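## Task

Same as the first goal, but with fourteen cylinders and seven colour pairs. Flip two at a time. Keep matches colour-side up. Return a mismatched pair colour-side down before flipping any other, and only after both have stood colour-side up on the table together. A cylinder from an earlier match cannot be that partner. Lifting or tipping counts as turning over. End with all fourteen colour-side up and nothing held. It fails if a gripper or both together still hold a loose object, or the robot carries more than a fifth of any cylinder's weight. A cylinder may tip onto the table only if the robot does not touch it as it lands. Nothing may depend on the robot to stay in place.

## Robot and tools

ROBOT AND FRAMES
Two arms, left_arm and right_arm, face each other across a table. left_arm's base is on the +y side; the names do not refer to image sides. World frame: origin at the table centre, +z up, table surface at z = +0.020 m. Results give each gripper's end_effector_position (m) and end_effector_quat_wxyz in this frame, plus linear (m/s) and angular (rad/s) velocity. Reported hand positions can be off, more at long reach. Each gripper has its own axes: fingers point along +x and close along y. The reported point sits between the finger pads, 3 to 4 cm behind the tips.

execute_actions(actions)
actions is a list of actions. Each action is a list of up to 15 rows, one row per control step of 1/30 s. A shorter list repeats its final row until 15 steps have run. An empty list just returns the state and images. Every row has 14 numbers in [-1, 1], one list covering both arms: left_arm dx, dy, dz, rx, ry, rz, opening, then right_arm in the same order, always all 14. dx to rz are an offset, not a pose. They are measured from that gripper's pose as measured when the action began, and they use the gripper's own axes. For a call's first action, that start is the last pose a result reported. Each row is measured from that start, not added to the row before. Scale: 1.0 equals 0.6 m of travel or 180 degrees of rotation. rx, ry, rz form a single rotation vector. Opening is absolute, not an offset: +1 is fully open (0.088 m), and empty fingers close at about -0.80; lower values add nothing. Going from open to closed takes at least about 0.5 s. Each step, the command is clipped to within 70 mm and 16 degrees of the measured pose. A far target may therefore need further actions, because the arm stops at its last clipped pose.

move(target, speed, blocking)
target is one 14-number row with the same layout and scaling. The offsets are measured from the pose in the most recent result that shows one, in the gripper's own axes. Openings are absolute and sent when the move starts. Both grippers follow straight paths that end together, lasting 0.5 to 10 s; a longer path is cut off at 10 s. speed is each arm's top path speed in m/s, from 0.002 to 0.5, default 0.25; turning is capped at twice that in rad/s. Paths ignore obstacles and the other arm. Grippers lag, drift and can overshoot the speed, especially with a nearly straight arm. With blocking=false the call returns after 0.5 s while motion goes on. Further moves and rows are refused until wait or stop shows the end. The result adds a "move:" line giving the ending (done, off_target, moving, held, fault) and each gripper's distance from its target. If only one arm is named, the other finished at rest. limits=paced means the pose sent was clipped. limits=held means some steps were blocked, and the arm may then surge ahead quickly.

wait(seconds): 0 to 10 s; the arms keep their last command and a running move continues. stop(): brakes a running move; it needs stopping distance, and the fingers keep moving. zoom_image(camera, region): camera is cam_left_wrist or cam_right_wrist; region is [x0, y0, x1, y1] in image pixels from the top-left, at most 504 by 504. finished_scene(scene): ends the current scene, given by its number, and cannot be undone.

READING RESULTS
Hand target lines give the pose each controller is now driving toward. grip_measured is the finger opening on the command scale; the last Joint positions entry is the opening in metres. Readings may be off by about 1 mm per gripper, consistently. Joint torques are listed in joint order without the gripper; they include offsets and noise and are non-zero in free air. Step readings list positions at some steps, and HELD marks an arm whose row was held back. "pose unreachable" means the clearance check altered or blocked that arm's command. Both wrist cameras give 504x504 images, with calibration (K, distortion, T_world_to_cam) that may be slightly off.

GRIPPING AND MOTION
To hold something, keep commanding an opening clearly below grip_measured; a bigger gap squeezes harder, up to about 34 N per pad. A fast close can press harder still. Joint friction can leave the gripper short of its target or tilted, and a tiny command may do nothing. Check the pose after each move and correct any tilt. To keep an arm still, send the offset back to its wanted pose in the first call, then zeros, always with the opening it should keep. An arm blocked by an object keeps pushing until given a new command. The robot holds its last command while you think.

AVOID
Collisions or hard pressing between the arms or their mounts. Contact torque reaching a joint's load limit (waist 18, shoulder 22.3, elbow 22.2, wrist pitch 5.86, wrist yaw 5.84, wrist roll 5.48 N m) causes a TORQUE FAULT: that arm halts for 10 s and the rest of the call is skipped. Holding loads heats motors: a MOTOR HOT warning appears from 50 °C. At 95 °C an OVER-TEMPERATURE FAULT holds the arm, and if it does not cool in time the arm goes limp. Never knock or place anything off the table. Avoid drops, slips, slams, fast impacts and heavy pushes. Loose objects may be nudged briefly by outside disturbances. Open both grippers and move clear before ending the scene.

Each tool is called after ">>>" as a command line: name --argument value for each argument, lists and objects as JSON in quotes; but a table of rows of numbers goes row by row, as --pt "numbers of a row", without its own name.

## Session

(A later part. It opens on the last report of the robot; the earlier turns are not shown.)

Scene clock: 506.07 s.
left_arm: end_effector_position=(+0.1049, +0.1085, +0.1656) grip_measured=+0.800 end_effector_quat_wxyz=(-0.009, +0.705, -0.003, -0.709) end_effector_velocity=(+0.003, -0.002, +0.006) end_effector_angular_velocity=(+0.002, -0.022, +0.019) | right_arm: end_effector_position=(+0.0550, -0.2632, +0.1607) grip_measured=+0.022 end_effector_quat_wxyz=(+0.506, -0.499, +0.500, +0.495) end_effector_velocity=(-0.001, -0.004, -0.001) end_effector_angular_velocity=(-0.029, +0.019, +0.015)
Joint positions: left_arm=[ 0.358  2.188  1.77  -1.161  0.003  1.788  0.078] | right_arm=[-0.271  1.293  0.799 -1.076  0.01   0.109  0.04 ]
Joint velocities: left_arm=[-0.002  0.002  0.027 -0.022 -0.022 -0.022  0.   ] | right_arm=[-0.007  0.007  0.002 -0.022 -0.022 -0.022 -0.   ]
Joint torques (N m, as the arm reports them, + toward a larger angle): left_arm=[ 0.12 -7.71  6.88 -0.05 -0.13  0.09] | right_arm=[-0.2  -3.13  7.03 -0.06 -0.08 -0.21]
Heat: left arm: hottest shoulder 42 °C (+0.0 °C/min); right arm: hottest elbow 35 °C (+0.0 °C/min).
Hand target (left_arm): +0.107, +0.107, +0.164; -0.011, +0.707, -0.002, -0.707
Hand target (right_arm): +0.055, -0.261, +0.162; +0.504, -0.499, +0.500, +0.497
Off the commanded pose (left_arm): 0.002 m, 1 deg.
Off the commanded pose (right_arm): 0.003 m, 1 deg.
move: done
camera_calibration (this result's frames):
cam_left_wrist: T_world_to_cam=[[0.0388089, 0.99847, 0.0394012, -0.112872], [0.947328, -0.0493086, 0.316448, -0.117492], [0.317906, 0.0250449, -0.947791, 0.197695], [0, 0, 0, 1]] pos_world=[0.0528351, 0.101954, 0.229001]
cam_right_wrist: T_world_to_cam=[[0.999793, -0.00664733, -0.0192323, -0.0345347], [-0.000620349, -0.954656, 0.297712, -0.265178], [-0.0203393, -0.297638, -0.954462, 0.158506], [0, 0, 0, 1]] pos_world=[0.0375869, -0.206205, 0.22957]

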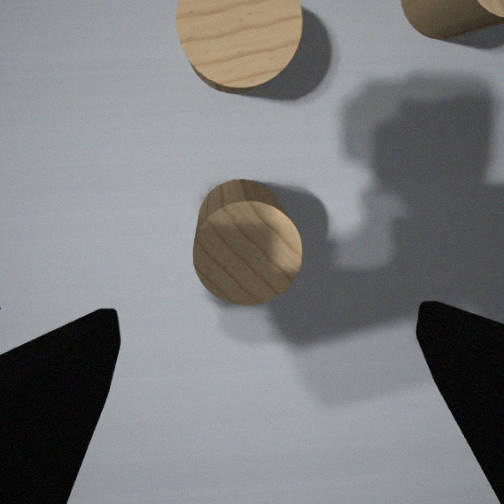

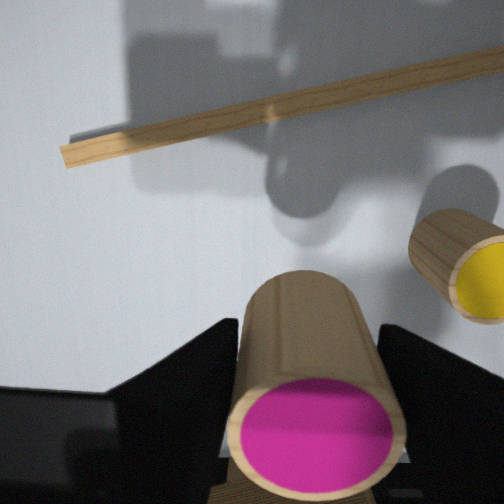

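>>> move --target '[0.141,0.003,0.001,0,0,0,0.8, 0.144,0,0,0,0,0,-0.3]' --speed 0.06

>>> move --target '[0,0,0,0,0,0,-0.3, 0,0,0,0,0,0,0.5]'

>>> move --target '[-0.135,0,0,0,0,0,-0.3, -0.145,0,0,0,0,0,0.5]' --speed 0.15

>>> move --target '[-0.175,0.09,0.147,0,0,0.506,-0.3, -0.165,0.067,0.238,0,-0.495,0,1]' --speed 0.3

Scene clock: 510.60 s.
left_arm: end_effector_position=(+0.1054, +0.1062, +0.0857) grip_measured=+0.800 end_effector_quat_wxyz=(-0.005, +0.706, -0.007, -0.708) end_effector_velocity=(+0.002, +0.001, -0.001) end_effector_angular_velocity=(-0.001, -0.008, +0.010) | right_arm: end_effector_position=(+0.0549, -0.2605, +0.0792) grip_measured=+0.022 end_effector_quat_wxyz=(+0.509, -0.495, +0.498, +0.498) end_effector_velocity=(-0.000, -0.004, -0.001) end_effector_angular_velocity=(-0.013, +0.006, +0.020)
Joint positions: left_arm=[ 0.358  2.287  1.604 -0.885  0.003  1.788  0.078] | right_arm=[-0.272  1.464  0.57  -0.664  0.01   0.109  0.04 ]
Joint velocities: left_arm=[ 0.002 -0.002 -0.007  0.007 -0.007 -0.007 -0.   ] | right_arm=[-0.002 -0.002 -0.007 -0.007 -0.007 -0.022  0.   ]
Joint torques (N m, as the arm reports them, + toward a larger angle): left_arm=[-0.24 -7.96  4.84  0.37  0.06 -0.05] | right_arm=[-0.21 -3.09  3.22  1.06  0.01 -0.1 ]
Heat: left arm: hottest shoulder 43 °C (+1.0 °C/min); right arm: hottest elbow 35 °C (+0.0 °C/min).
Hand target (left_arm): +0.104, +0.108, +0.081; -0.009, +0.705, -0.003, -0.709
Hand target (right_arm): +0.056, -0.264, +0.075; +0.506, -0.499, +0.500, +0.495
Off the commanded pose (left_arm): 0.005 m, 1 deg.
Off the commanded pose (right_arm): 0.006 m, 1 deg.
move: done
camera_calibration (this result's frames):
cam_left_wrist: T_world_to_cam=[[0.0387286, 0.998803, 0.0298619, -0.106619], [0.946581, -0.0462451, 0.319134, -0.0933256], [0.320133, 0.0159071, -0.947239, 0.122602], [0, 0, 0, 1]] pos_world=[0.0532206, 0.100225, 0.1491]
cam_right_wrist: T_world_to_cam=[[0.999759, -0.007188, -0.0207549, -0.0360016], [-0.000924081, -0.957864, 0.287222, -0.238299], [-0.0219449, -0.287134, -0.957639, 0.0846124], [0, 0, 0, 1]] pos_world=[0.0376296, -0.204222, 0.148726]

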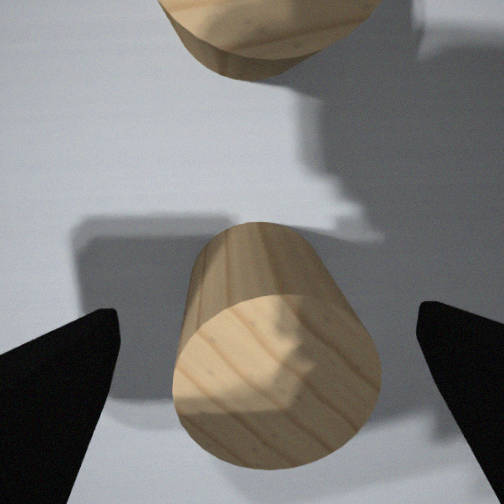

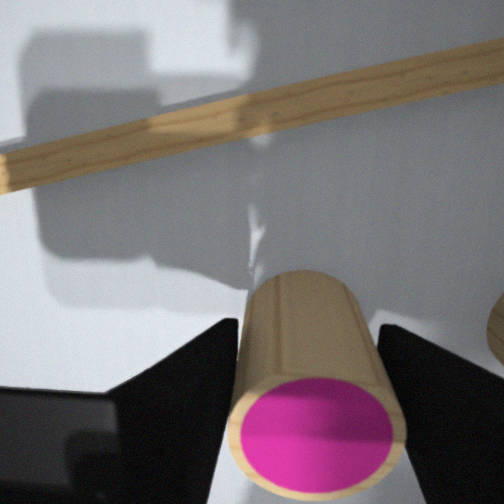

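Scene clock: 511.27 s.
left_arm: end_effector_position=(+0.1053, +0.1062, +0.0857) grip_measured=+0.040 end_effector_quat_wxyz=(-0.005, +0.706, -0.007, -0.708) end_effector_velocity=(-0.004, -0.001, +0.004) end_effector_angular_velocity=(-0.007, +0.021, +0.019) | right_arm: end_effector_position=(+0.0548, -0.2601, +0.0791) grip_measured=+0.498 end_effector_quat_wxyz=(+0.509, -0.495, +0.497, +0.499) end_effector_velocity=(-0.000, -0.002, -0.000) end_effector_angular_velocity=(-0.008, +0.006, +0.020)
Joint positions: left_arm=[ 0.358  2.287  1.604 -0.885  0.003  1.788  0.041] | right_arm=[-0.272  1.464  0.57  -0.662  0.01   0.109  0.063]
Joint velocities: left_arm=[-0.002 -0.007  0.002 -0.007  0.022 -0.022 -0.   ] | right_arm=[-0.002 -0.002 -0.002 -0.007 -0.007 -0.022  0.   ]
Joint torques (N m, as the arm reports them, + toward a larger angle): left_arm=[ 0.02 -8.95  5.42  0.19  0.04 -0.01] | right_arm=[ 0.06 -4.31  4.54 -0.02  0.01 -0.02]
Heat: left arm: hottest shoulder 43 °C (+1.0 °C/min); right arm: hottest elbow 35 °C (+1.0 °C/min).
Hand target (left_arm): +0.105, +0.106, +0.086; -0.005, +0.706, -0.007, -0.708
Hand target (right_arm): +0.055, -0.261, +0.079; +0.509, -0.496, +0.498, +0.498
Off the commanded pose (left_arm): 0.000 m, 0 deg.
Off the commanded pose (right_arm): 0.000 m, 0 deg.
move: done
camera_calibration (this result's frames):
cam_left_wrist: T_world_to_cam=[[0.0387523, 0.998808, 0.0296811, -0.106579], [0.946819, -0.046198, 0.318433, -0.0931903], [0.319425, 0.0157626, -0.947481, 0.122749], [0, 0, 0, 1]] pos_world=[0.0531555, 0.100212, 0.14914]
cam_right_wrist: T_world_to_cam=[[0.999755, -0.00714841, -0.0209519, -0.0359401], [-0.00087155, -0.958407, 0.285403, -0.237938], [-0.0221207, -0.285315, -0.958178, 0.0851716], [0, 0, 0, 1]] pos_world=[0.0376079, -0.203998, 0.148765]

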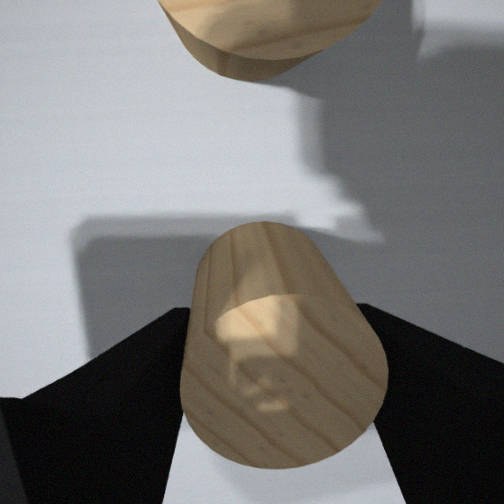

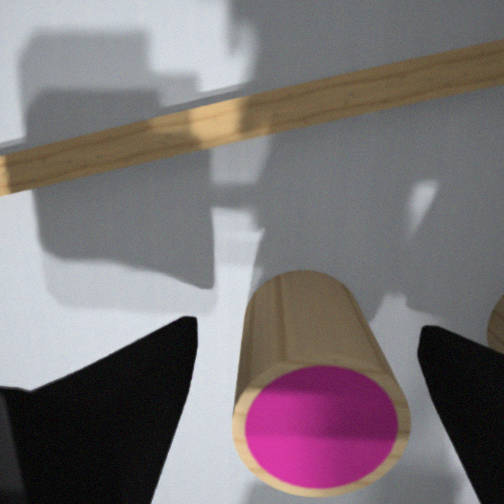

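Scene clock: 512.33 s.
left_arm: end_effector_position=(+0.1048, +0.1089, +0.1583) grip_measured=+0.039 end_effector_quat_wxyz=(-0.013, +0.704, +0.000, -0.710) end_effector_velocity=(+0.000, -0.002, +0.006) end_effector_angular_velocity=(-0.010, -0.010, +0.005) | right_arm: end_effector_position=(+0.0550, -0.2638, +0.1618) grip_measured=+0.500 end_effector_quat_wxyz=(+0.505, -0.499, +0.500, +0.495) end_effector_velocity=(+0.001, -0.006, +0.002) end_effector_angular_velocity=(-0.028, +0.005, +0.015)
Joint positions: left_arm=[ 0.358  2.202  1.764 -1.152  0.003  1.788  0.041] | right_arm=[-0.271  1.291  0.803 -1.083  0.01   0.109  0.063]
Joint velocities: left_arm=[-0.002 -0.007  0.012 -0.007 -0.007 -0.007 -0.   ] | right_arm=[-0.007 -0.002  0.007 -0.037 -0.007 -0.022 -0.   ]
Joint torques (N m, as the arm reports them, + toward a larger angle): left_arm=[ -0.09 -10.12   7.02  -0.08   0.09  -0.02] | right_arm=[ 0.3  -4.66  6.85 -0.08  0.    0.09]
Heat: left arm: hottest shoulder 43 °C (+1.0 °C/min); right arm: hottest elbow 35 °C (+1.0 °C/min).
Hand target (left_arm): +0.105, +0.106, +0.167; -0.005, +0.706, -0.007, -0.708
Hand target (right_arm): +0.054, -0.261, +0.166; +0.509, -0.495, +0.497, +0.499
Off the commanded pose (left_arm): 0.009 m, 1 deg.
Off the commanded pose (right_arm): 0.005 m, 1 deg.
move: off_target (left_arm)
camera_calibration (this result's frames):
cam_left_wrist: T_world_to_cam=[[0.0389228, 0.99797, 0.0504171, -0.114624], [0.948164, -0.0528113, 0.313363, -0.114259], [0.31539, 0.0356066, -0.948294, 0.189995], [0, 0, 0, 1]] pos_world=[0.0528748, 0.101592, 0.221755]
cam_right_wrist: T_world_to_cam=[[0.999792, -0.00631047, -0.0193736, -0.0344046], [-0.000209385, -0.953963, 0.299925, -0.266256], [-0.0203743, -0.299858, -0.953766, 0.158687], [0, 0, 0, 1]] pos_world=[0.0375749, -0.206632, 0.230541]

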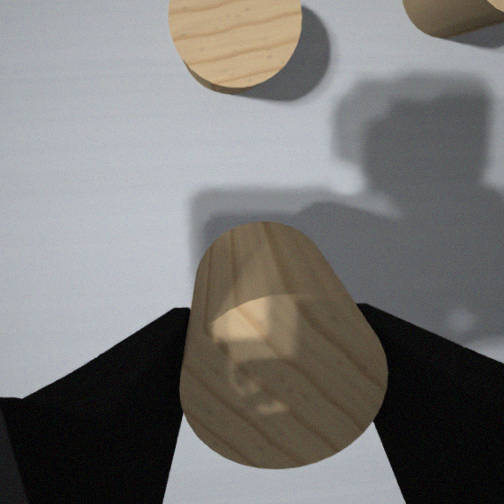

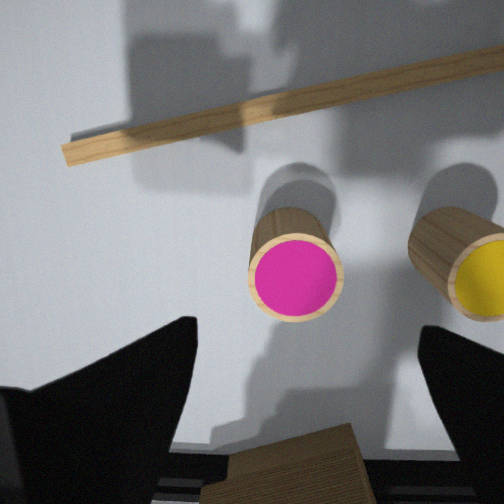

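Scene clock: 515.57 s.
left_arm: end_effector_position=(+0.0159, +0.0550, +0.2661) grip_measured=+0.036 end_effector_quat_wxyz=(+0.494, +0.492, -0.508, -0.507) end_effector_velocity=(-0.005, +0.000, -0.003) end_effector_angular_velocity=(+0.003, +0.022, -0.015) | right_arm: end_effector_position=(+0.0146, -0.1196, +0.2684) grip_measured=+1.000 end_effector_quat_wxyz=(+0.708, +0.006, +0.004, +0.706) end_effector_velocity=(-0.000, -0.000, -0.005) end_effector_angular_velocity=(-0.012, -0.026, +0.005)
Joint positions: left_arm=[0.152 1.855 0.692 1.166 0.024 1.57  0.041] | right_arm=[-0.063  1.269  0.277  0.995  0.309  0.013  0.088]
Joint velocities: left_arm=[-0.007  0.007 -0.002  0.007  0.007 -0.022 -0.   ] | right_arm=[-0.002  0.012 -0.007  0.007 -0.007 -0.022  0.   ]
Joint torques (N m, as the arm reports them, + toward a larger angle): left_arm=[-0.35 -5.78  5.    2.15 -0.18 -0.12] | right_arm=[ 0.31 -3.08  4.15  1.94  0.11 -0.16]
Heat: left arm: hottest shoulder 44 °C (+2.0 °C/min); right arm: hottest elbow 35 °C (+1.0 °C/min).
Hand target (left_arm): +0.016, +0.056, +0.263; +0.495, +0.493, -0.505, -0.508
Hand target (right_arm): +0.015, -0.121, +0.261; +0.709, -0.005, +0.006, +0.705
Off the commanded pose (left_arm): 0.003 m, 1 deg.
Off the commanded pose (right_arm): 0.008 m, 2 deg.
move: done
camera_calibration (this result's frames):
cam_left_wrist: T_world_to_cam=[[0.0212205, 0.028575, -0.999366, 0.270126], [0.955379, 0.293987, 0.0286925, -0.0100953], [0.29462, -0.955382, -0.0210614, 0.130324], [0, 0, 0, 1]] pos_world=[-0.0344833, 0.119758, 0.27299]
cam_right_wrist: T_world_to_cam=[[0.999645, 0.0253187, -0.00831117, 0.00979662], [-0.000381551, -0.298257, -0.954486, 0.254412], [-0.0266452, 0.95415, -0.298141, 0.276876], [0, 0, 0, 1]] pos_world=[-0.00231864, -0.18855, 0.325462]

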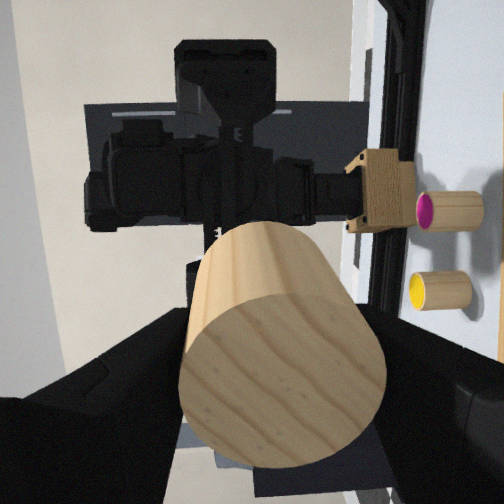

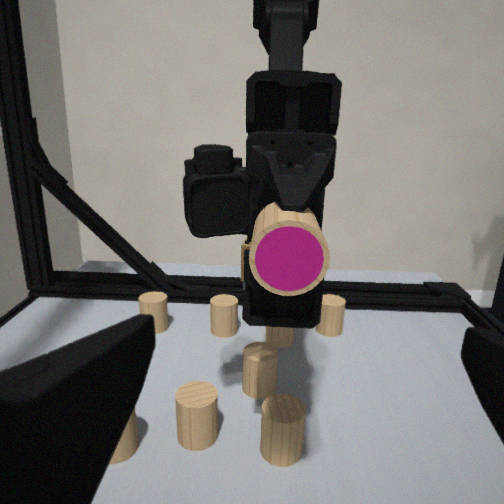

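>>> move --target '[0.105,-0.002,-0.002,0,0,0,-0.3, 0.098,0.001,-0.004,-0.006,0,0,1]' --speed 0.1

>>> move --target '[0,0,0,0,0,0,-0.3, 0,0,0,0,0,0,-0.3]'

>>> move --target '[0,0,0,0,0,0,1, 0,0,0,0,0,0,-0.3]'

>>> move --target '[-0.1,0,0,0,0.005,0,1, -0.1,0,0,0,0,0,-0.3]' --speed 0.15

>>> move --target '[-0.415,-0.168,-0.02,0,0,-0.497,0.8, -0.257,0.075,-0.172,0,0.503,0,-0.3]' --speed 0.3

Scene clock: 520.77 s.
left_arm: end_effector_position=(+0.0157, -0.0052, +0.2638) grip_measured=+0.034 end_effector_quat_wxyz=(+0.493, +0.493, -0.506, -0.508) end_effector_velocity=(-0.000, -0.002, -0.006) end_effector_angular_velocity=(+0.022, -0.007, +0.005) | right_arm: end_effector_position=(+0.0141, -0.0641, +0.2656) grip_measured=+1.000 end_effector_quat_wxyz=(+0.709, +0.000, -0.000, +0.706) end_effector_velocity=(-0.000, +0.001, -0.003) end_effector_angular_velocity=(-0.012, -0.010, +0.005)
Joint positions: left_arm=[0.152 2.027 0.957 1.068 0.023 1.57  0.041] | right_arm=[-0.129  1.531  0.459  1.073  0.244  0.     0.088]
Joint velocities: left_arm=[-0.002  0.007  0.007 -0.022 -0.007  0.007 -0.   ] | right_arm=[-0.002  0.007  0.002 -0.007 -0.007 -0.007  0.   ]
Joint torques (N m, as the arm reports them, + toward a larger angle): left_arm=[-0.04 -7.1   7.08  1.7   0.01 -0.07] | right_arm=[-0.21 -4.33  6.39  2.01 -0.12 -0.18]
Heat: left arm: hottest shoulder 43 °C (+1.0 °C/min); right arm: hottest elbow 35 °C (+0.0 °C/min).
Hand target (left_arm): +0.016, -0.008, +0.265; +0.494, +0.492, -0.508, -0.507
Hand target (right_arm): +0.014, -0.061, +0.266; +0.708, -0.001, -0.003, +0.706
Off the commanded pose (left_arm): 0.003 m, 0 deg.
Off the commanded pose (right_arm): 0.003 m, 0 deg.
move: done
camera_calibration (this result's frames):
cam_left_wrist: T_world_to_cam=[[0.0212313, 0.0331575, -0.999225, 0.269504], [0.955266, 0.294217, 0.0300603, 0.00755438], [0.294985, -0.955163, -0.0254277, 0.0739489], [0, 0, 0, 1]] pos_world=[-0.0347522, 0.0594746, 0.270948]
cam_right_wrist: T_world_to_cam=[[0.999678, 0.0249179, 0.00482409, 0.00529565], [0.0120816, -0.300036, -0.953851, 0.267799], [-0.0223206, 0.953603, -0.30024, 0.223569], [0, 0, 0, 1]] pos_world=[-0.0035392, -0.132978, 0.322539]

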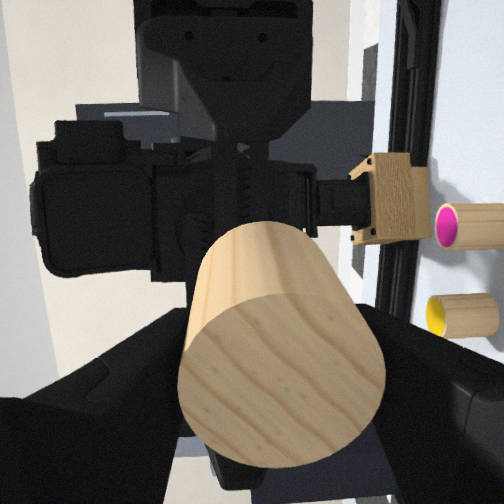

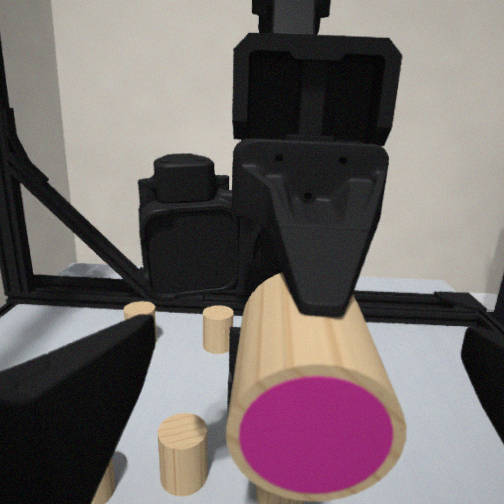

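Scene clock: 521.27 s.
left_arm: end_effector_position=(+0.0157, -0.0052, +0.2637) grip_measured=+0.034 end_effector_quat_wxyz=(+0.493, +0.493, -0.506, -0.508) end_effector_velocity=(-0.000, +0.001, +0.001) end_effector_angular_velocity=(+0.003, +0.007, +0.005) | right_arm: end_effector_position=(+0.0141, -0.0641, +0.2655) grip_measured=+0.022 end_effector_quat_wxyz=(+0.708, +0.000, -0.000, +0.706) end_effector_velocity=(+0.000, -0.001, +0.000) end_effector_angular_velocity=(-0.002, -0.008, +0.005)
Joint positions: left_arm=[0.152 2.027 0.957 1.068 0.023 1.57  0.041] | right_arm=[-0.129  1.531  0.459  1.073  0.244  0.     0.04 ]
Joint velocities: left_arm=[-0.002 -0.007 -0.002 -0.007 -0.007 -0.007 -0.   ] | right_arm=[-0.002 -0.007 -0.002 -0.007 -0.007 -0.007  0.   ]
Joint torques (N m, as the arm reports them, + toward a larger angle): left_arm=[-0.06 -7.7   5.68  1.79 -0.01 -0.07] | right_arm=[ 0.06 -5.66  5.37  1.83  0.    0.  ]
Heat: left arm: hottest shoulder 43 °C (+1.0 °C/min); right arm: hottest elbow 35 °C (+0.0 °C/min).
Hand target (left_arm): +0.016, -0.005, +0.264; +0.493, +0.493, -0.506, -0.508
Hand target (right_arm): +0.014, -0.064, +0.265; +0.709, +0.000, -0.000, +0.706
Off the commanded pose (left_arm): 0.000 m, 0 deg.
Off the commanded pose (right_arm): 0.000 m, 0 deg.
move: done
camera_calibration (this result's frames):
cam_left_wrist: T_world_to_cam=[[0.0212332, 0.0335387, -0.999212, 0.269419], [0.955266, 0.294205, 0.0301744, 0.00752671], [0.294985, -0.955154, -0.0257915, 0.0740429], [0, 0, 0, 1]] pos_world=[-0.0347522, 0.059472, 0.270889]
cam_right_wrist: T_world_to_cam=[[0.999668, 0.0252993, 0.00482424, 0.00538413], [0.0121962, -0.300031, -0.953852, 0.267749], [-0.0226843, 0.953594, -0.30024, 0.223526], [0, 0, 0, 1]] pos_world=[-0.00357733, -0.132956, 0.322478]

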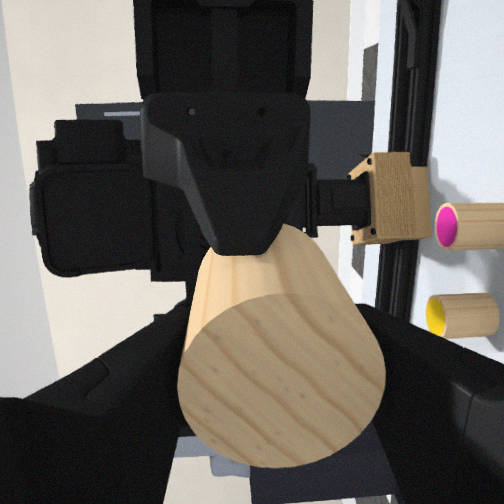

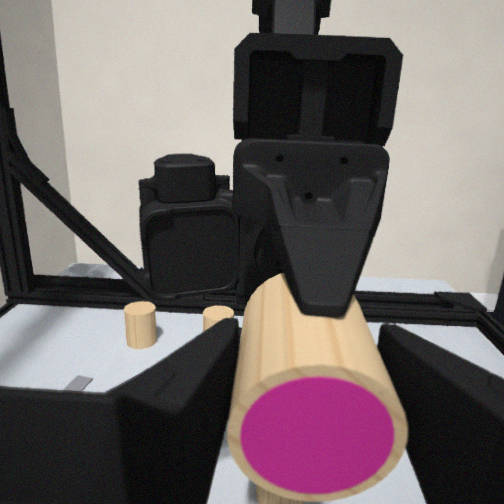

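Scene clock: 521.97 s.
left_arm: end_effector_position=(+0.0157, -0.0052, +0.2635) grip_measured=+1.000 end_effector_quat_wxyz=(+0.493, +0.493, -0.506, -0.508) end_effector_velocity=(-0.003, +0.001, +0.001) end_effector_angular_velocity=(+0.003, +0.007, +0.000) | right_arm: end_effector_position=(+0.0141, -0.0641, +0.2655) grip_measured=+0.022 end_effector_quat_wxyz=(+0.708, +0.000, -0.000, +0.706) end_effector_velocity=(+0.002, -0.000, +0.002) end_effector_angular_velocity=(+0.007, -0.020, -0.010)
Joint positions: left_arm=[0.152 2.027 0.957 1.068 0.023 1.57  0.088] | right_arm=[-0.129  1.531  0.459  1.073  0.244  0.     0.04 ]
Joint velocities: left_arm=[-0.007 -0.007 -0.002 -0.007 -0.007 -0.007  0.   ] | right_arm=[-0.002 -0.002 -0.002  0.007  0.007 -0.022 -0.   ]
Joint torques (N m, as the arm reports them, + toward a larger angle): left_arm=[-0.02 -7.81  5.7   1.77  0.01 -0.05] | right_arm=[ 0.1  -5.68  5.42  1.83  0.   -0.01]
Heat: left arm: hottest shoulder 43 °C (+1.0 °C/min); right arm: hottest elbow 35 °C (+0.0 °C/min).
Hand target (left_arm): +0.016, -0.005, +0.264; +0.493, +0.493, -0.506, -0.508
Hand target (right_arm): +0.014, -0.064, +0.265; +0.708, +0.000, -0.000, +0.706
Off the commanded pose (left_arm): 0.000 m, 0 deg.
Off the commanded pose (right_arm): 0.000 m, 0 deg.
move: done
camera_calibration (this result's frames):
cam_left_wrist: T_world_to_cam=[[0.0212351, 0.0339199, -0.999199, 0.269226], [0.955266, 0.294194, 0.0302885, 0.00750816], [0.294985, -0.955144, -0.0261553, 0.0741155], [0, 0, 0, 1]] pos_world=[-0.0347523, 0.05945, 0.270721]
cam_right_wrist: T_world_to_cam=[[0.999668, 0.0252993, 0.00482424, 0.00538413], [0.0121962, -0.300031, -0.953852, 0.267749], [-0.0226843, 0.953594, -0.30024, 0.223526], [0, 0, 0, 1]] pos_world=[-0.00357733, -0.132956, 0.322478]

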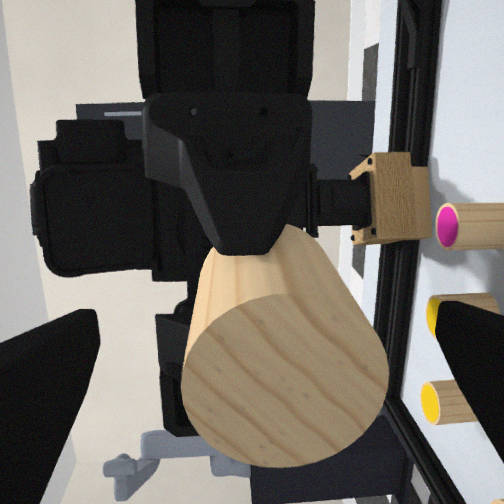

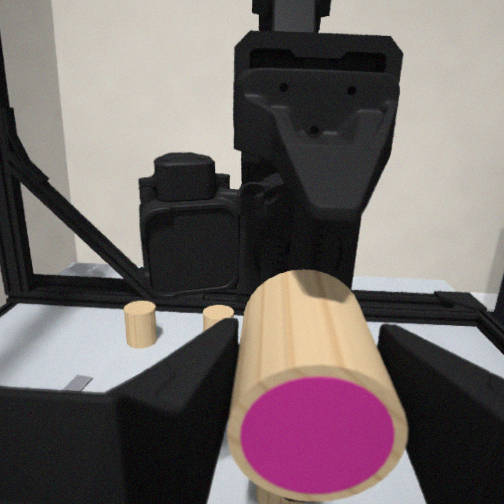

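Scene clock: 522.87 s.
left_arm: end_effector_position=(+0.0173, +0.0526, +0.2597) grip_measured=+1.000 end_effector_quat_wxyz=(+0.493, +0.499, -0.501, -0.507) end_effector_velocity=(-0.000, +0.002, -0.002) end_effector_angular_velocity=(+0.017, -0.008, +0.005) | right_arm: end_effector_position=(+0.0135, -0.1209, +0.2677) grip_measured=+0.022 end_effector_quat_wxyz=(+0.708, +0.002, -0.001, +0.706) end_effector_velocity=(+0.001, -0.003, -0.004) end_effector_angular_velocity=(-0.016, -0.013, +0.005)
Joint positions: left_arm=[0.15  1.873 0.699 1.162 0.01  1.57  0.088] | right_arm=[-0.056  1.27   0.27   1.005  0.315  0.     0.04 ]
Joint velocities: left_arm=[-0.002 -0.012 -0.007 -0.022 -0.007  0.007  0.   ] | right_arm=[-0.002 -0.017 -0.012 -0.022 -0.007 -0.007  0.   ]
Joint torques (N m, as the arm reports them, + toward a larger angle): left_arm=[-0.31 -7.66  4.73  2.03 -0.18 -0.03] | right_arm=[ 0.39 -4.94  4.23  1.74  0.15  0.02]
Heat: left arm: hottest shoulder 43 °C (+1.0 °C/min); right arm: hottest elbow 35 °C (+0.0 °C/min).
Hand target (left_arm): +0.017, +0.055, +0.264; +0.497, +0.497, -0.502, -0.504
Hand target (right_arm): +0.014, -0.124, +0.266; +0.708, +0.000, +0.000, +0.706
Off the commanded pose (left_arm): 0.004 m, 1 deg.
Off the commanded pose (right_arm): 0.004 m, 0 deg.
move: done
camera_calibration (this result's frames):
cam_left_wrist: T_world_to_cam=[[0.0209144, 0.0440849, -0.998809, 0.262815], [0.9516, 0.305517, 0.0334106, -0.0123038], [0.306626, -0.951166, -0.0355616, 0.130803], [0, 0, 0, 1]] pos_world=[-0.0338958, 0.116588, 0.267564]
cam_right_wrist: T_world_to_cam=[[0.999655, 0.0260439, 0.00350473, 0.00782316], [0.0110571, -0.295871, -0.955164, 0.253715], [-0.0238393, 0.954873, -0.296056, 0.27744], [0, 0, 0, 1]] pos_world=[-0.00401182, -0.190057, 0.32445]

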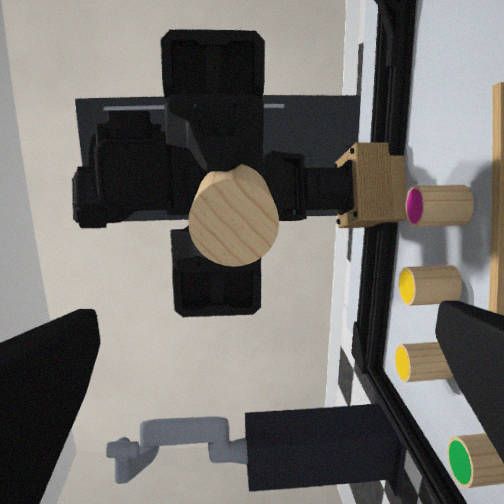

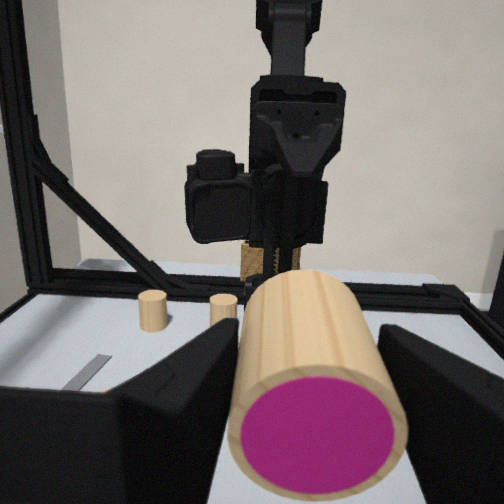

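Scene clock: 525.93 s.
left_arm: end_effector_position=(+0.0302, +0.3038, +0.1607) grip_measured=+0.800 end_effector_quat_wxyz=(-0.003, +0.703, -0.002, -0.711) end_effector_velocity=(+0.000, +0.004, +0.000) end_effector_angular_velocity=(+0.022, -0.006, +0.005) | right_arm: end_effector_position=(-0.0294, -0.2759, +0.1619) grip_measured=+0.022 end_effector_quat_wxyz=(+0.503, -0.502, +0.500, +0.496) end_effector_velocity=(-0.001, -0.006, -0.001) end_effector_angular_velocity=(-0.034, +0.006, +0.010)
Joint positions: left_arm=[ 0.204  1.43   0.801 -0.944  0.012  1.626  0.078] | right_arm=[ 0.154  1.355  0.85  -1.073  0.007  0.527  0.04 ]
Joint velocities: left_arm=[-0.002  0.002  0.002 -0.022 -0.007 -0.007  0.   ] | right_arm=[ 0.002  0.007  0.002 -0.022 -0.022 -0.007 -0.   ]
Joint torques (N m, as the arm reports them, + toward a larger angle): left_arm=[ 0.07 -3.11  6.68  0.01 -0.14  0.1 ] | right_arm=[ 0.08 -3.69  6.98 -0.08 -0.05  0.16]
Heat: left arm: hottest shoulder 43 °C (+1.0 °C/min); right arm: hottest elbow 35 °C (+0.0 °C/min).
Hand target (left_arm): +0.032, +0.302, +0.162; -0.004, +0.705, -0.002, -0.709
Hand target (right_arm): -0.031, -0.274, +0.163; +0.503, -0.500, +0.502, +0.495
Off the commanded pose (left_arm): 0.003 m, 1 deg.
Off the commanded pose (right_arm): 0.004 m, 1 deg.
move: done
camera_calibration (this result's frames):
cam_left_wrist: T_world_to_cam=[[0.0298904, 0.998997, 0.0333337, -0.303692], [0.950009, -0.038762, 0.309807, -0.0377743], [0.310789, 0.022407, -0.950215, 0.213282], [0, 0, 0, 1]] pos_world=[-0.0213223, 0.297145, 0.22449]
cam_right_wrist: T_world_to_cam=[[0.99981, -0.000260244, -0.0194977, 0.0515451], [0.00565778, -0.953024, 0.302843, -0.277939], [-0.0186605, -0.302896, -0.952841, 0.15253], [0, 0, 0, 1]] pos_world=[-0.0471164, -0.218668, 0.230514]

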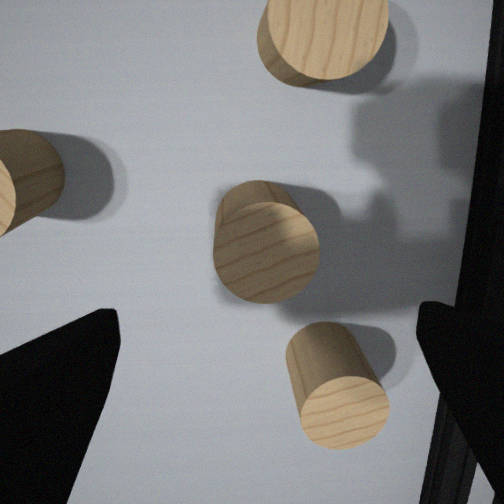

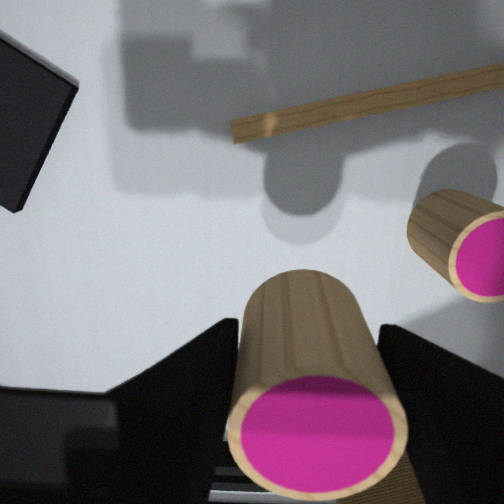

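>>> move --target '[0.143,-0.01,0.002,0,0,0,0.7, 0.146,0,0,0,0,0,-0.3]' --speed 0.06

>>> move --target '[0,0,0,0,0,0,0.7, 0,0,0,0,0,0,0.5]'

>>> move --target '[0,0,0,0,0,0,-0.3, 0,0,0,0,0,0,0.5]'

>>> move --target '[-0.145,0,0,0,0,0,-0.3, -0.145,0,0,0,0,0,0.5]' --speed 0.15

>>> move --target '[-0.184,0.427,0.02,0,0,0.505,-0.3, -0.163,-0.075,0.26,0,-0.495,0,1]' --speed 0.3

Scene clock: 531.07 s.
left_arm: end_effector_position=(+0.0292, +0.3083, +0.0774) grip_measured=+0.700 end_effector_quat_wxyz=(-0.001, +0.703, -0.005, -0.711) end_effector_velocity=(+0.001, +0.003, -0.001) end_effector_angular_velocity=(+0.013, -0.007, +0.024) | right_arm: end_effector_position=(-0.0306, -0.2741, +0.0790) grip_measured=+0.022 end_effector_quat_wxyz=(+0.504, -0.497, +0.499, +0.500) end_effector_velocity=(-0.000, -0.003, -0.001) end_effector_angular_velocity=(-0.014, +0.000, +0.010)
Joint positions: left_arm=[ 0.2    1.625  0.584 -0.524  0.011  1.623  0.073] | right_arm=[ 0.154  1.523  0.622 -0.665  0.006  0.527  0.04 ]
Joint velocities: left_arm=[ 0.002  0.002 -0.002 -0.007 -0.007 -0.022 -0.   ] | right_arm=[ 0.002  0.002 -0.002 -0.007 -0.007 -0.007 -0.   ]
Joint torques (N m, as the arm reports them, + toward a larger angle): left_arm=[-0.25 -3.38  3.87  0.47  0.06 -0.1 ] | right_arm=[-0.16 -3.56  3.14  0.86  0.05 -0.09]
Heat: left arm: hottest shoulder 42 °C (+0.0 °C/min); right arm: hottest elbow 35 °C (+0.0 °C/min).
Hand target (left_arm): +0.029, +0.311, +0.075; -0.003, +0.703, -0.002, -0.711
Hand target (right_arm): -0.028, -0.277, +0.075; +0.503, -0.502, +0.499, +0.496
Off the commanded pose (left_arm): 0.003 m, 0 deg.
Off the commanded pose (right_arm): 0.006 m, 1 deg.
move: done
camera_calibration (this result's frames):
cam_left_wrist: T_world_to_cam=[[0.0306304, 0.999208, 0.0254127, -0.304866], [0.949752, -0.0370191, 0.310808, -0.0115087], [0.311502, 0.0146156, -0.950133, 0.136774], [0, 0, 0, 1]] pos_world=[-0.0223368, 0.3022, 0.141278]
cam_right_wrist: T_world_to_cam=[[0.999656, -0.000027599, -0.0262461, 0.0517211], [0.00766797, -0.956063, 0.293061, -0.251051], [-0.025101, -0.293161, -0.955733, 0.0767633], [0, 0, 0, 1]] pos_world=[-0.0478514, -0.217515, 0.148296]

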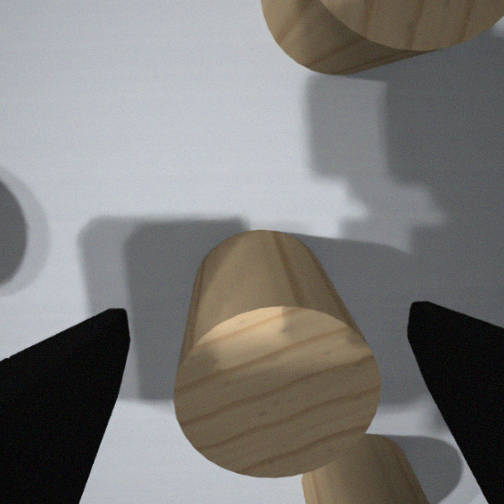

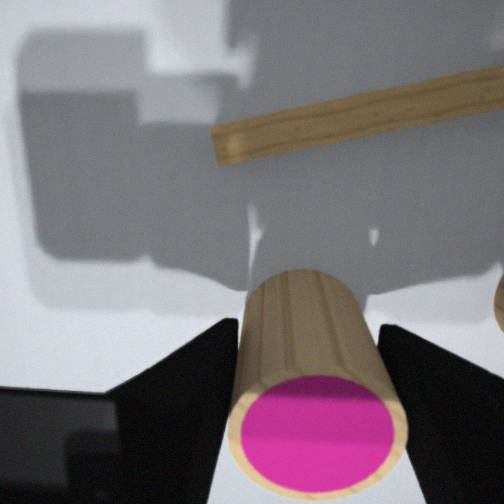

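Scene clock: 531.73 s.
left_arm: end_effector_position=(+0.0292, +0.3083, +0.0774) grip_measured=+0.700 end_effector_quat_wxyz=(-0.001, +0.703, -0.005, -0.711) end_effector_velocity=(-0.002, +0.005, -0.002) end_effector_angular_velocity=(+0.017, +0.008, +0.005) | right_arm: end_effector_position=(-0.0308, -0.2739, +0.0789) grip_measured=+0.498 end_effector_quat_wxyz=(+0.504, -0.497, +0.499, +0.500) end_effector_velocity=(+0.001, +0.001, -0.001) end_effector_angular_velocity=(+0.006, -0.005, +0.005)
Joint positions: left_arm=[ 0.2    1.625  0.584 -0.524  0.011  1.623  0.073] | right_arm=[ 0.154  1.523  0.622 -0.663  0.006  0.527  0.063]
Joint velocities: left_arm=[-0.002  0.002 -0.007 -0.007  0.007 -0.007 -0.   ] | right_arm=[-0.002  0.002 -0.002  0.007  0.007 -0.007  0.001]
Joint torques (N m, as the arm reports them, + toward a larger angle): left_arm=[-0.08 -4.07  4.41  0.21  0.06  0.04] | right_arm=[ 0.06 -4.72  4.52 -0.01  0.03 -0.01]
Heat: left arm: hottest shoulder 42 °C (+0.0 °C/min); right arm: hottest elbow 35 °C (+1.0 °C/min).
Hand target (left_arm): +0.029, +0.308, +0.077; -0.001, +0.703, -0.005, -0.711
Hand target (right_arm): -0.031, -0.274, +0.079; +0.504, -0.498, +0.499, +0.500
Off the commanded pose (left_arm): 0.000 m, 0 deg.
Off the commanded pose (right_arm): 0.000 m, 0 deg.
move: done
camera_calibration (this result's frames):
cam_left_wrist: T_world_to_cam=[[0.0306304, 0.999208, 0.0254127, -0.304866], [0.949752, -0.0370191, 0.310808, -0.0115087], [0.311502, 0.0146156, -0.950133, 0.136774], [0, 0, 0, 1]] pos_world=[-0.0223368, 0.3022, 0.141278]
cam_right_wrist: T_world_to_cam=[[0.999626, 0.0000050258, -0.0273373, 0.0519996], [0.00798946, -0.956394, 0.291969, -0.250823], [-0.0261438, -0.292079, -0.956037, 0.0770371], [0, 0, 0, 1]] pos_world=[-0.0479622, -0.217385, 0.148304]

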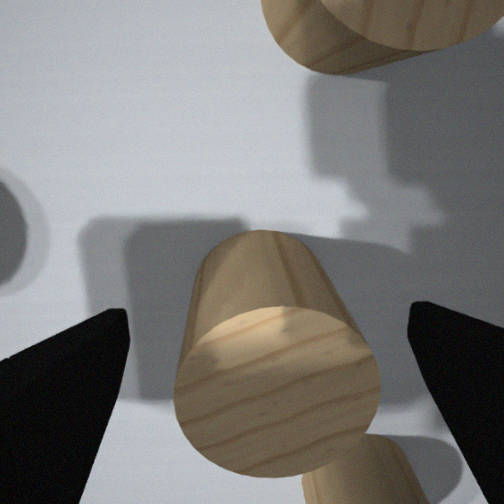

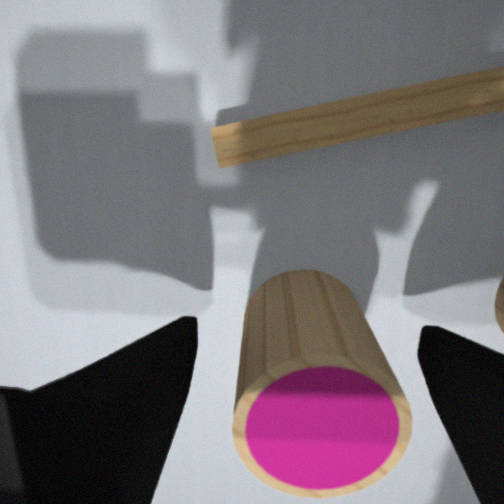

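Scene clock: 532.23 s.
left_arm: end_effector_position=(+0.0292, +0.3087, +0.0774) grip_measured=+0.035 end_effector_quat_wxyz=(-0.001, +0.703, -0.005, -0.711) end_effector_velocity=(+0.003, +0.003, +0.002) end_effector_angular_velocity=(+0.013, -0.021, +0.020) | right_arm: end_effector_position=(-0.0308, -0.2739, +0.0789) grip_measured=+0.500 end_effector_quat_wxyz=(+0.504, -0.497, +0.499, +0.500) end_effector_velocity=(-0.001, +0.001, -0.000) end_effector_angular_velocity=(+0.003, +0.010, +0.020)
Joint positions: left_arm=[ 0.2    1.625  0.584 -0.526  0.011  1.623  0.041] | right_arm=[ 0.154  1.523  0.622 -0.663  0.006  0.527  0.063]
Joint velocities: left_arm=[-0.002 -0.007  0.002 -0.022 -0.022 -0.022 -0.   ] | right_arm=[-0.002 -0.002 -0.002  0.007 -0.007 -0.022 -0.   ]
Joint torques (N m, as the arm reports them, + toward a larger angle): left_arm=[-0.07 -3.99  4.48  0.36  0.05  0.01] | right_arm=[ 0.05 -4.74  4.54  0.13  0.02 -0.01]
Heat: left arm: hottest shoulder 42 °C (+0.0 °C/min); right arm: hottest elbow 35 °C (+1.0 °C/min).
Hand target (left_arm): +0.029, +0.308, +0.077; -0.001, +0.703, -0.006, -0.711
Hand target (right_arm): -0.031, -0.274, +0.079; +0.504, -0.497, +0.499, +0.500
Off the commanded pose (left_arm): 0.000 m, 0 deg.
Off the commanded pose (right_arm): 0.000 m, 0 deg.
move: done
camera_calibration (this result's frames):
cam_left_wrist: T_world_to_cam=[[0.0306326, 0.999157, 0.0273142, -0.305413], [0.949777, -0.0376112, 0.310658, -0.0112819], [0.311424, 0.0164261, -0.950129, 0.136215], [0, 0, 0, 1]] pos_world=[-0.0223496, 0.302494, 0.141268]
cam_right_wrist: T_world_to_cam=[[0.999626, 0.0000050258, -0.0273373, 0.0519996], [0.00798946, -0.956394, 0.291969, -0.250823], [-0.0261438, -0.292079, -0.956037, 0.0770371], [0, 0, 0, 1]] pos_world=[-0.0479622, -0.217385, 0.148304]

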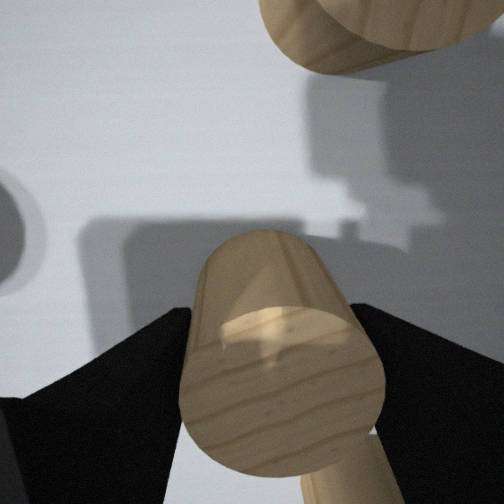

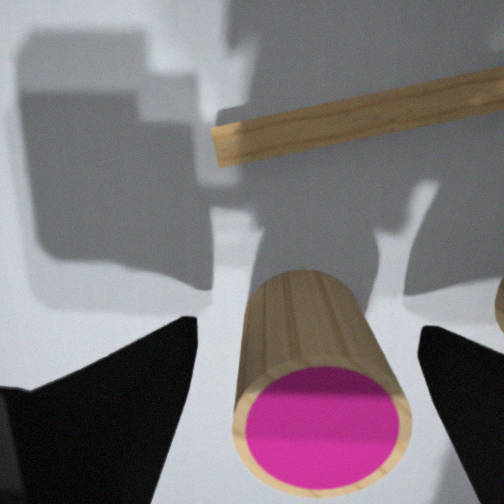

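Scene clock: 533.30 s.
left_arm: end_effector_position=(+0.0291, +0.3117, +0.1597) grip_measured=+0.034 end_effector_quat_wxyz=(-0.007, +0.703, +0.001, -0.711) end_effector_velocity=(+0.003, +0.001, +0.004) end_effector_angular_velocity=(+0.003, -0.022, +0.005) | right_arm: end_effector_position=(-0.0292, -0.2766, +0.1615) grip_measured=+0.500 end_effector_quat_wxyz=(+0.502, -0.502, +0.500, +0.495) end_effector_velocity=(+0.001, -0.004, +0.001) end_effector_angular_velocity=(-0.019, -0.002, +0.005)
Joint positions: left_arm=[ 0.2    1.408  0.779 -0.954  0.011  1.623  0.041] | right_arm=[ 0.154  1.355  0.848 -1.073  0.006  0.527  0.063]
Joint velocities: left_arm=[-0.002 -0.007  0.012 -0.022 -0.022 -0.007 -0.   ] | right_arm=[-0.002 -0.002  0.002 -0.022 -0.007 -0.007 -0.   ]
Joint torques (N m, as the arm reports them, + toward a larger angle): left_arm=[ 0.23 -4.47  6.75 -0.05  0.07  0.08] | right_arm=[ 0.26 -5.12  6.83 -0.09  0.03  0.04]
Heat: left arm: hottest shoulder 42 °C (+0.0 °C/min); right arm: hottest elbow 35 °C (+1.0 °C/min).
Hand target (left_arm): +0.030, +0.309, +0.164; -0.001, +0.703, -0.005, -0.711
Hand target (right_arm): -0.031, -0.274, +0.166; +0.504, -0.497, +0.499, +0.500
Off the commanded pose (left_arm): 0.005 m, 1 deg.
Off the commanded pose (right_arm): 0.005 m, 1 deg.
move: done
camera_calibration (this result's frames):
cam_left_wrist: T_world_to_cam=[[0.0306586, 0.998559, 0.0440422, -0.313123], [0.950003, -0.0428093, 0.309291, -0.0347819], [0.310731, 0.0323578, -0.949947, 0.209427], [0, 0, 0, 1]] pos_world=[-0.0224327, 0.304406, 0.223493]
cam_right_wrist: T_world_to_cam=[[0.999809, -0.000312725, -0.0195378, 0.0513715], [0.00566153, -0.952348, 0.304961, -0.278567], [-0.0187022, -0.305014, -0.952164, 0.151277], [0, 0, 0, 1]] pos_world=[-0.0469554, -0.219135, 0.229996]

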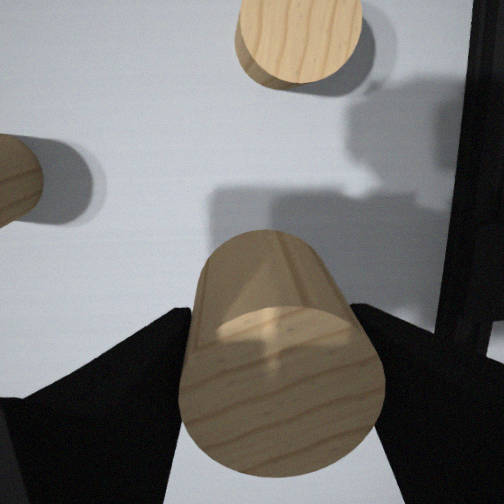

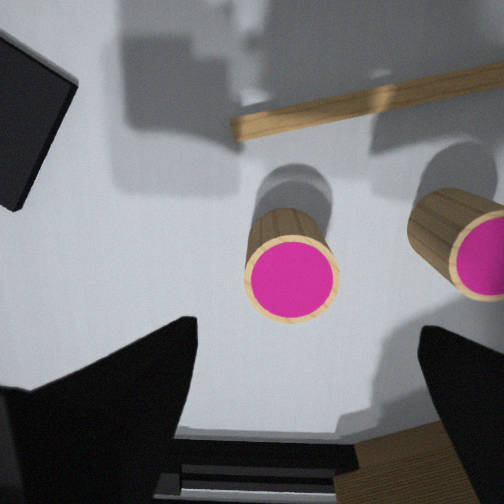

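Scene clock: 536.50 s.
left_arm: end_effector_position=(+0.0155, +0.0577, +0.2646) grip_measured=+0.034 end_effector_quat_wxyz=(+0.494, +0.496, -0.502, -0.508) end_effector_velocity=(-0.000, +0.000, -0.003) end_effector_angular_velocity=(+0.003, +0.022, +0.005) | right_arm: end_effector_position=(+0.0136, -0.1190, +0.2671) grip_measured=+1.000 end_effector_quat_wxyz=(+0.707, +0.003, +0.004, +0.708) end_effector_velocity=(-0.000, -0.000, -0.002) end_effector_angular_velocity=(+0.002, -0.007, +0.005)
Joint positions: left_arm=[0.146 1.844 0.682 1.155 0.009 1.566 0.041] | right_arm=[-0.063  1.275  0.278  0.995  0.304  0.011  0.088]
Joint velocities: left_arm=[-0.002  0.007 -0.002  0.007 -0.007 -0.022  0.   ] | right_arm=[-0.002  0.012 -0.007  0.022 -0.007 -0.007  0.   ]
Joint torques (N m, as the arm reports them, + toward a larger angle): left_arm=[-0.26 -5.63  6.52  2.1  -0.22 -0.15] | right_arm=[-0.09 -3.13  4.18  1.91 -0.14 -0.16]
Heat: left arm: hottest shoulder 41 °C (-1.0 °C/min); right arm: hottest elbow 35 °C (+1.0 °C/min).
Hand target (left_arm): +0.015, +0.055, +0.267; +0.499, +0.493, -0.503, -0.505
Hand target (right_arm): +0.015, -0.120, +0.260; +0.706, -0.008, +0.006, +0.708
Off the commanded pose (left_arm): 0.004 m, 1 deg.
Off the commanded pose (right_arm): 0.008 m, 2 deg.
move: done
camera_calibration (this result's frames):
cam_left_wrist: T_world_to_cam=[[0.0176078, 0.0395009, -0.999064, 0.26785], [0.952857, 0.302056, 0.0287361, -0.0108542], [0.302909, -0.952471, -0.0323202, 0.135683], [0, 0, 0, 1]] pos_world=[-0.0354735, 0.121933, 0.272297]
cam_right_wrist: T_world_to_cam=[[0.999527, 0.0302477, -0.00563505, 0.0105774], [0.00376684, -0.302067, -0.953279, 0.252571], [-0.0305366, 0.952807, -0.302038, 0.276848], [0, 0, 0, 1]] pos_world=[-0.00306976, -0.187809, 0.324449]

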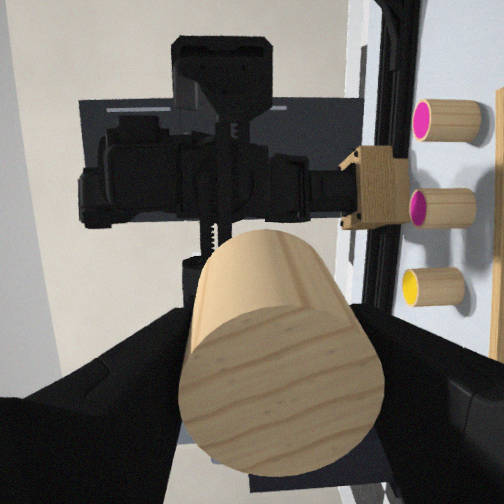

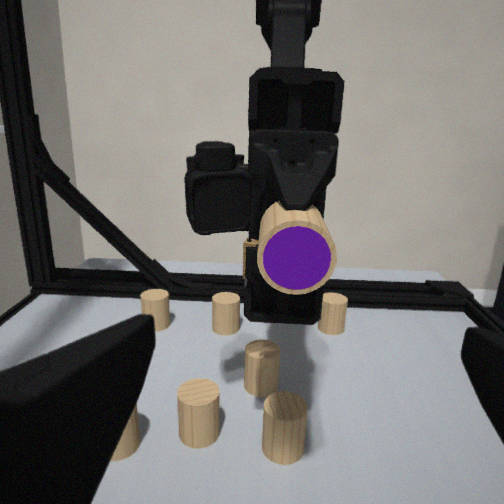

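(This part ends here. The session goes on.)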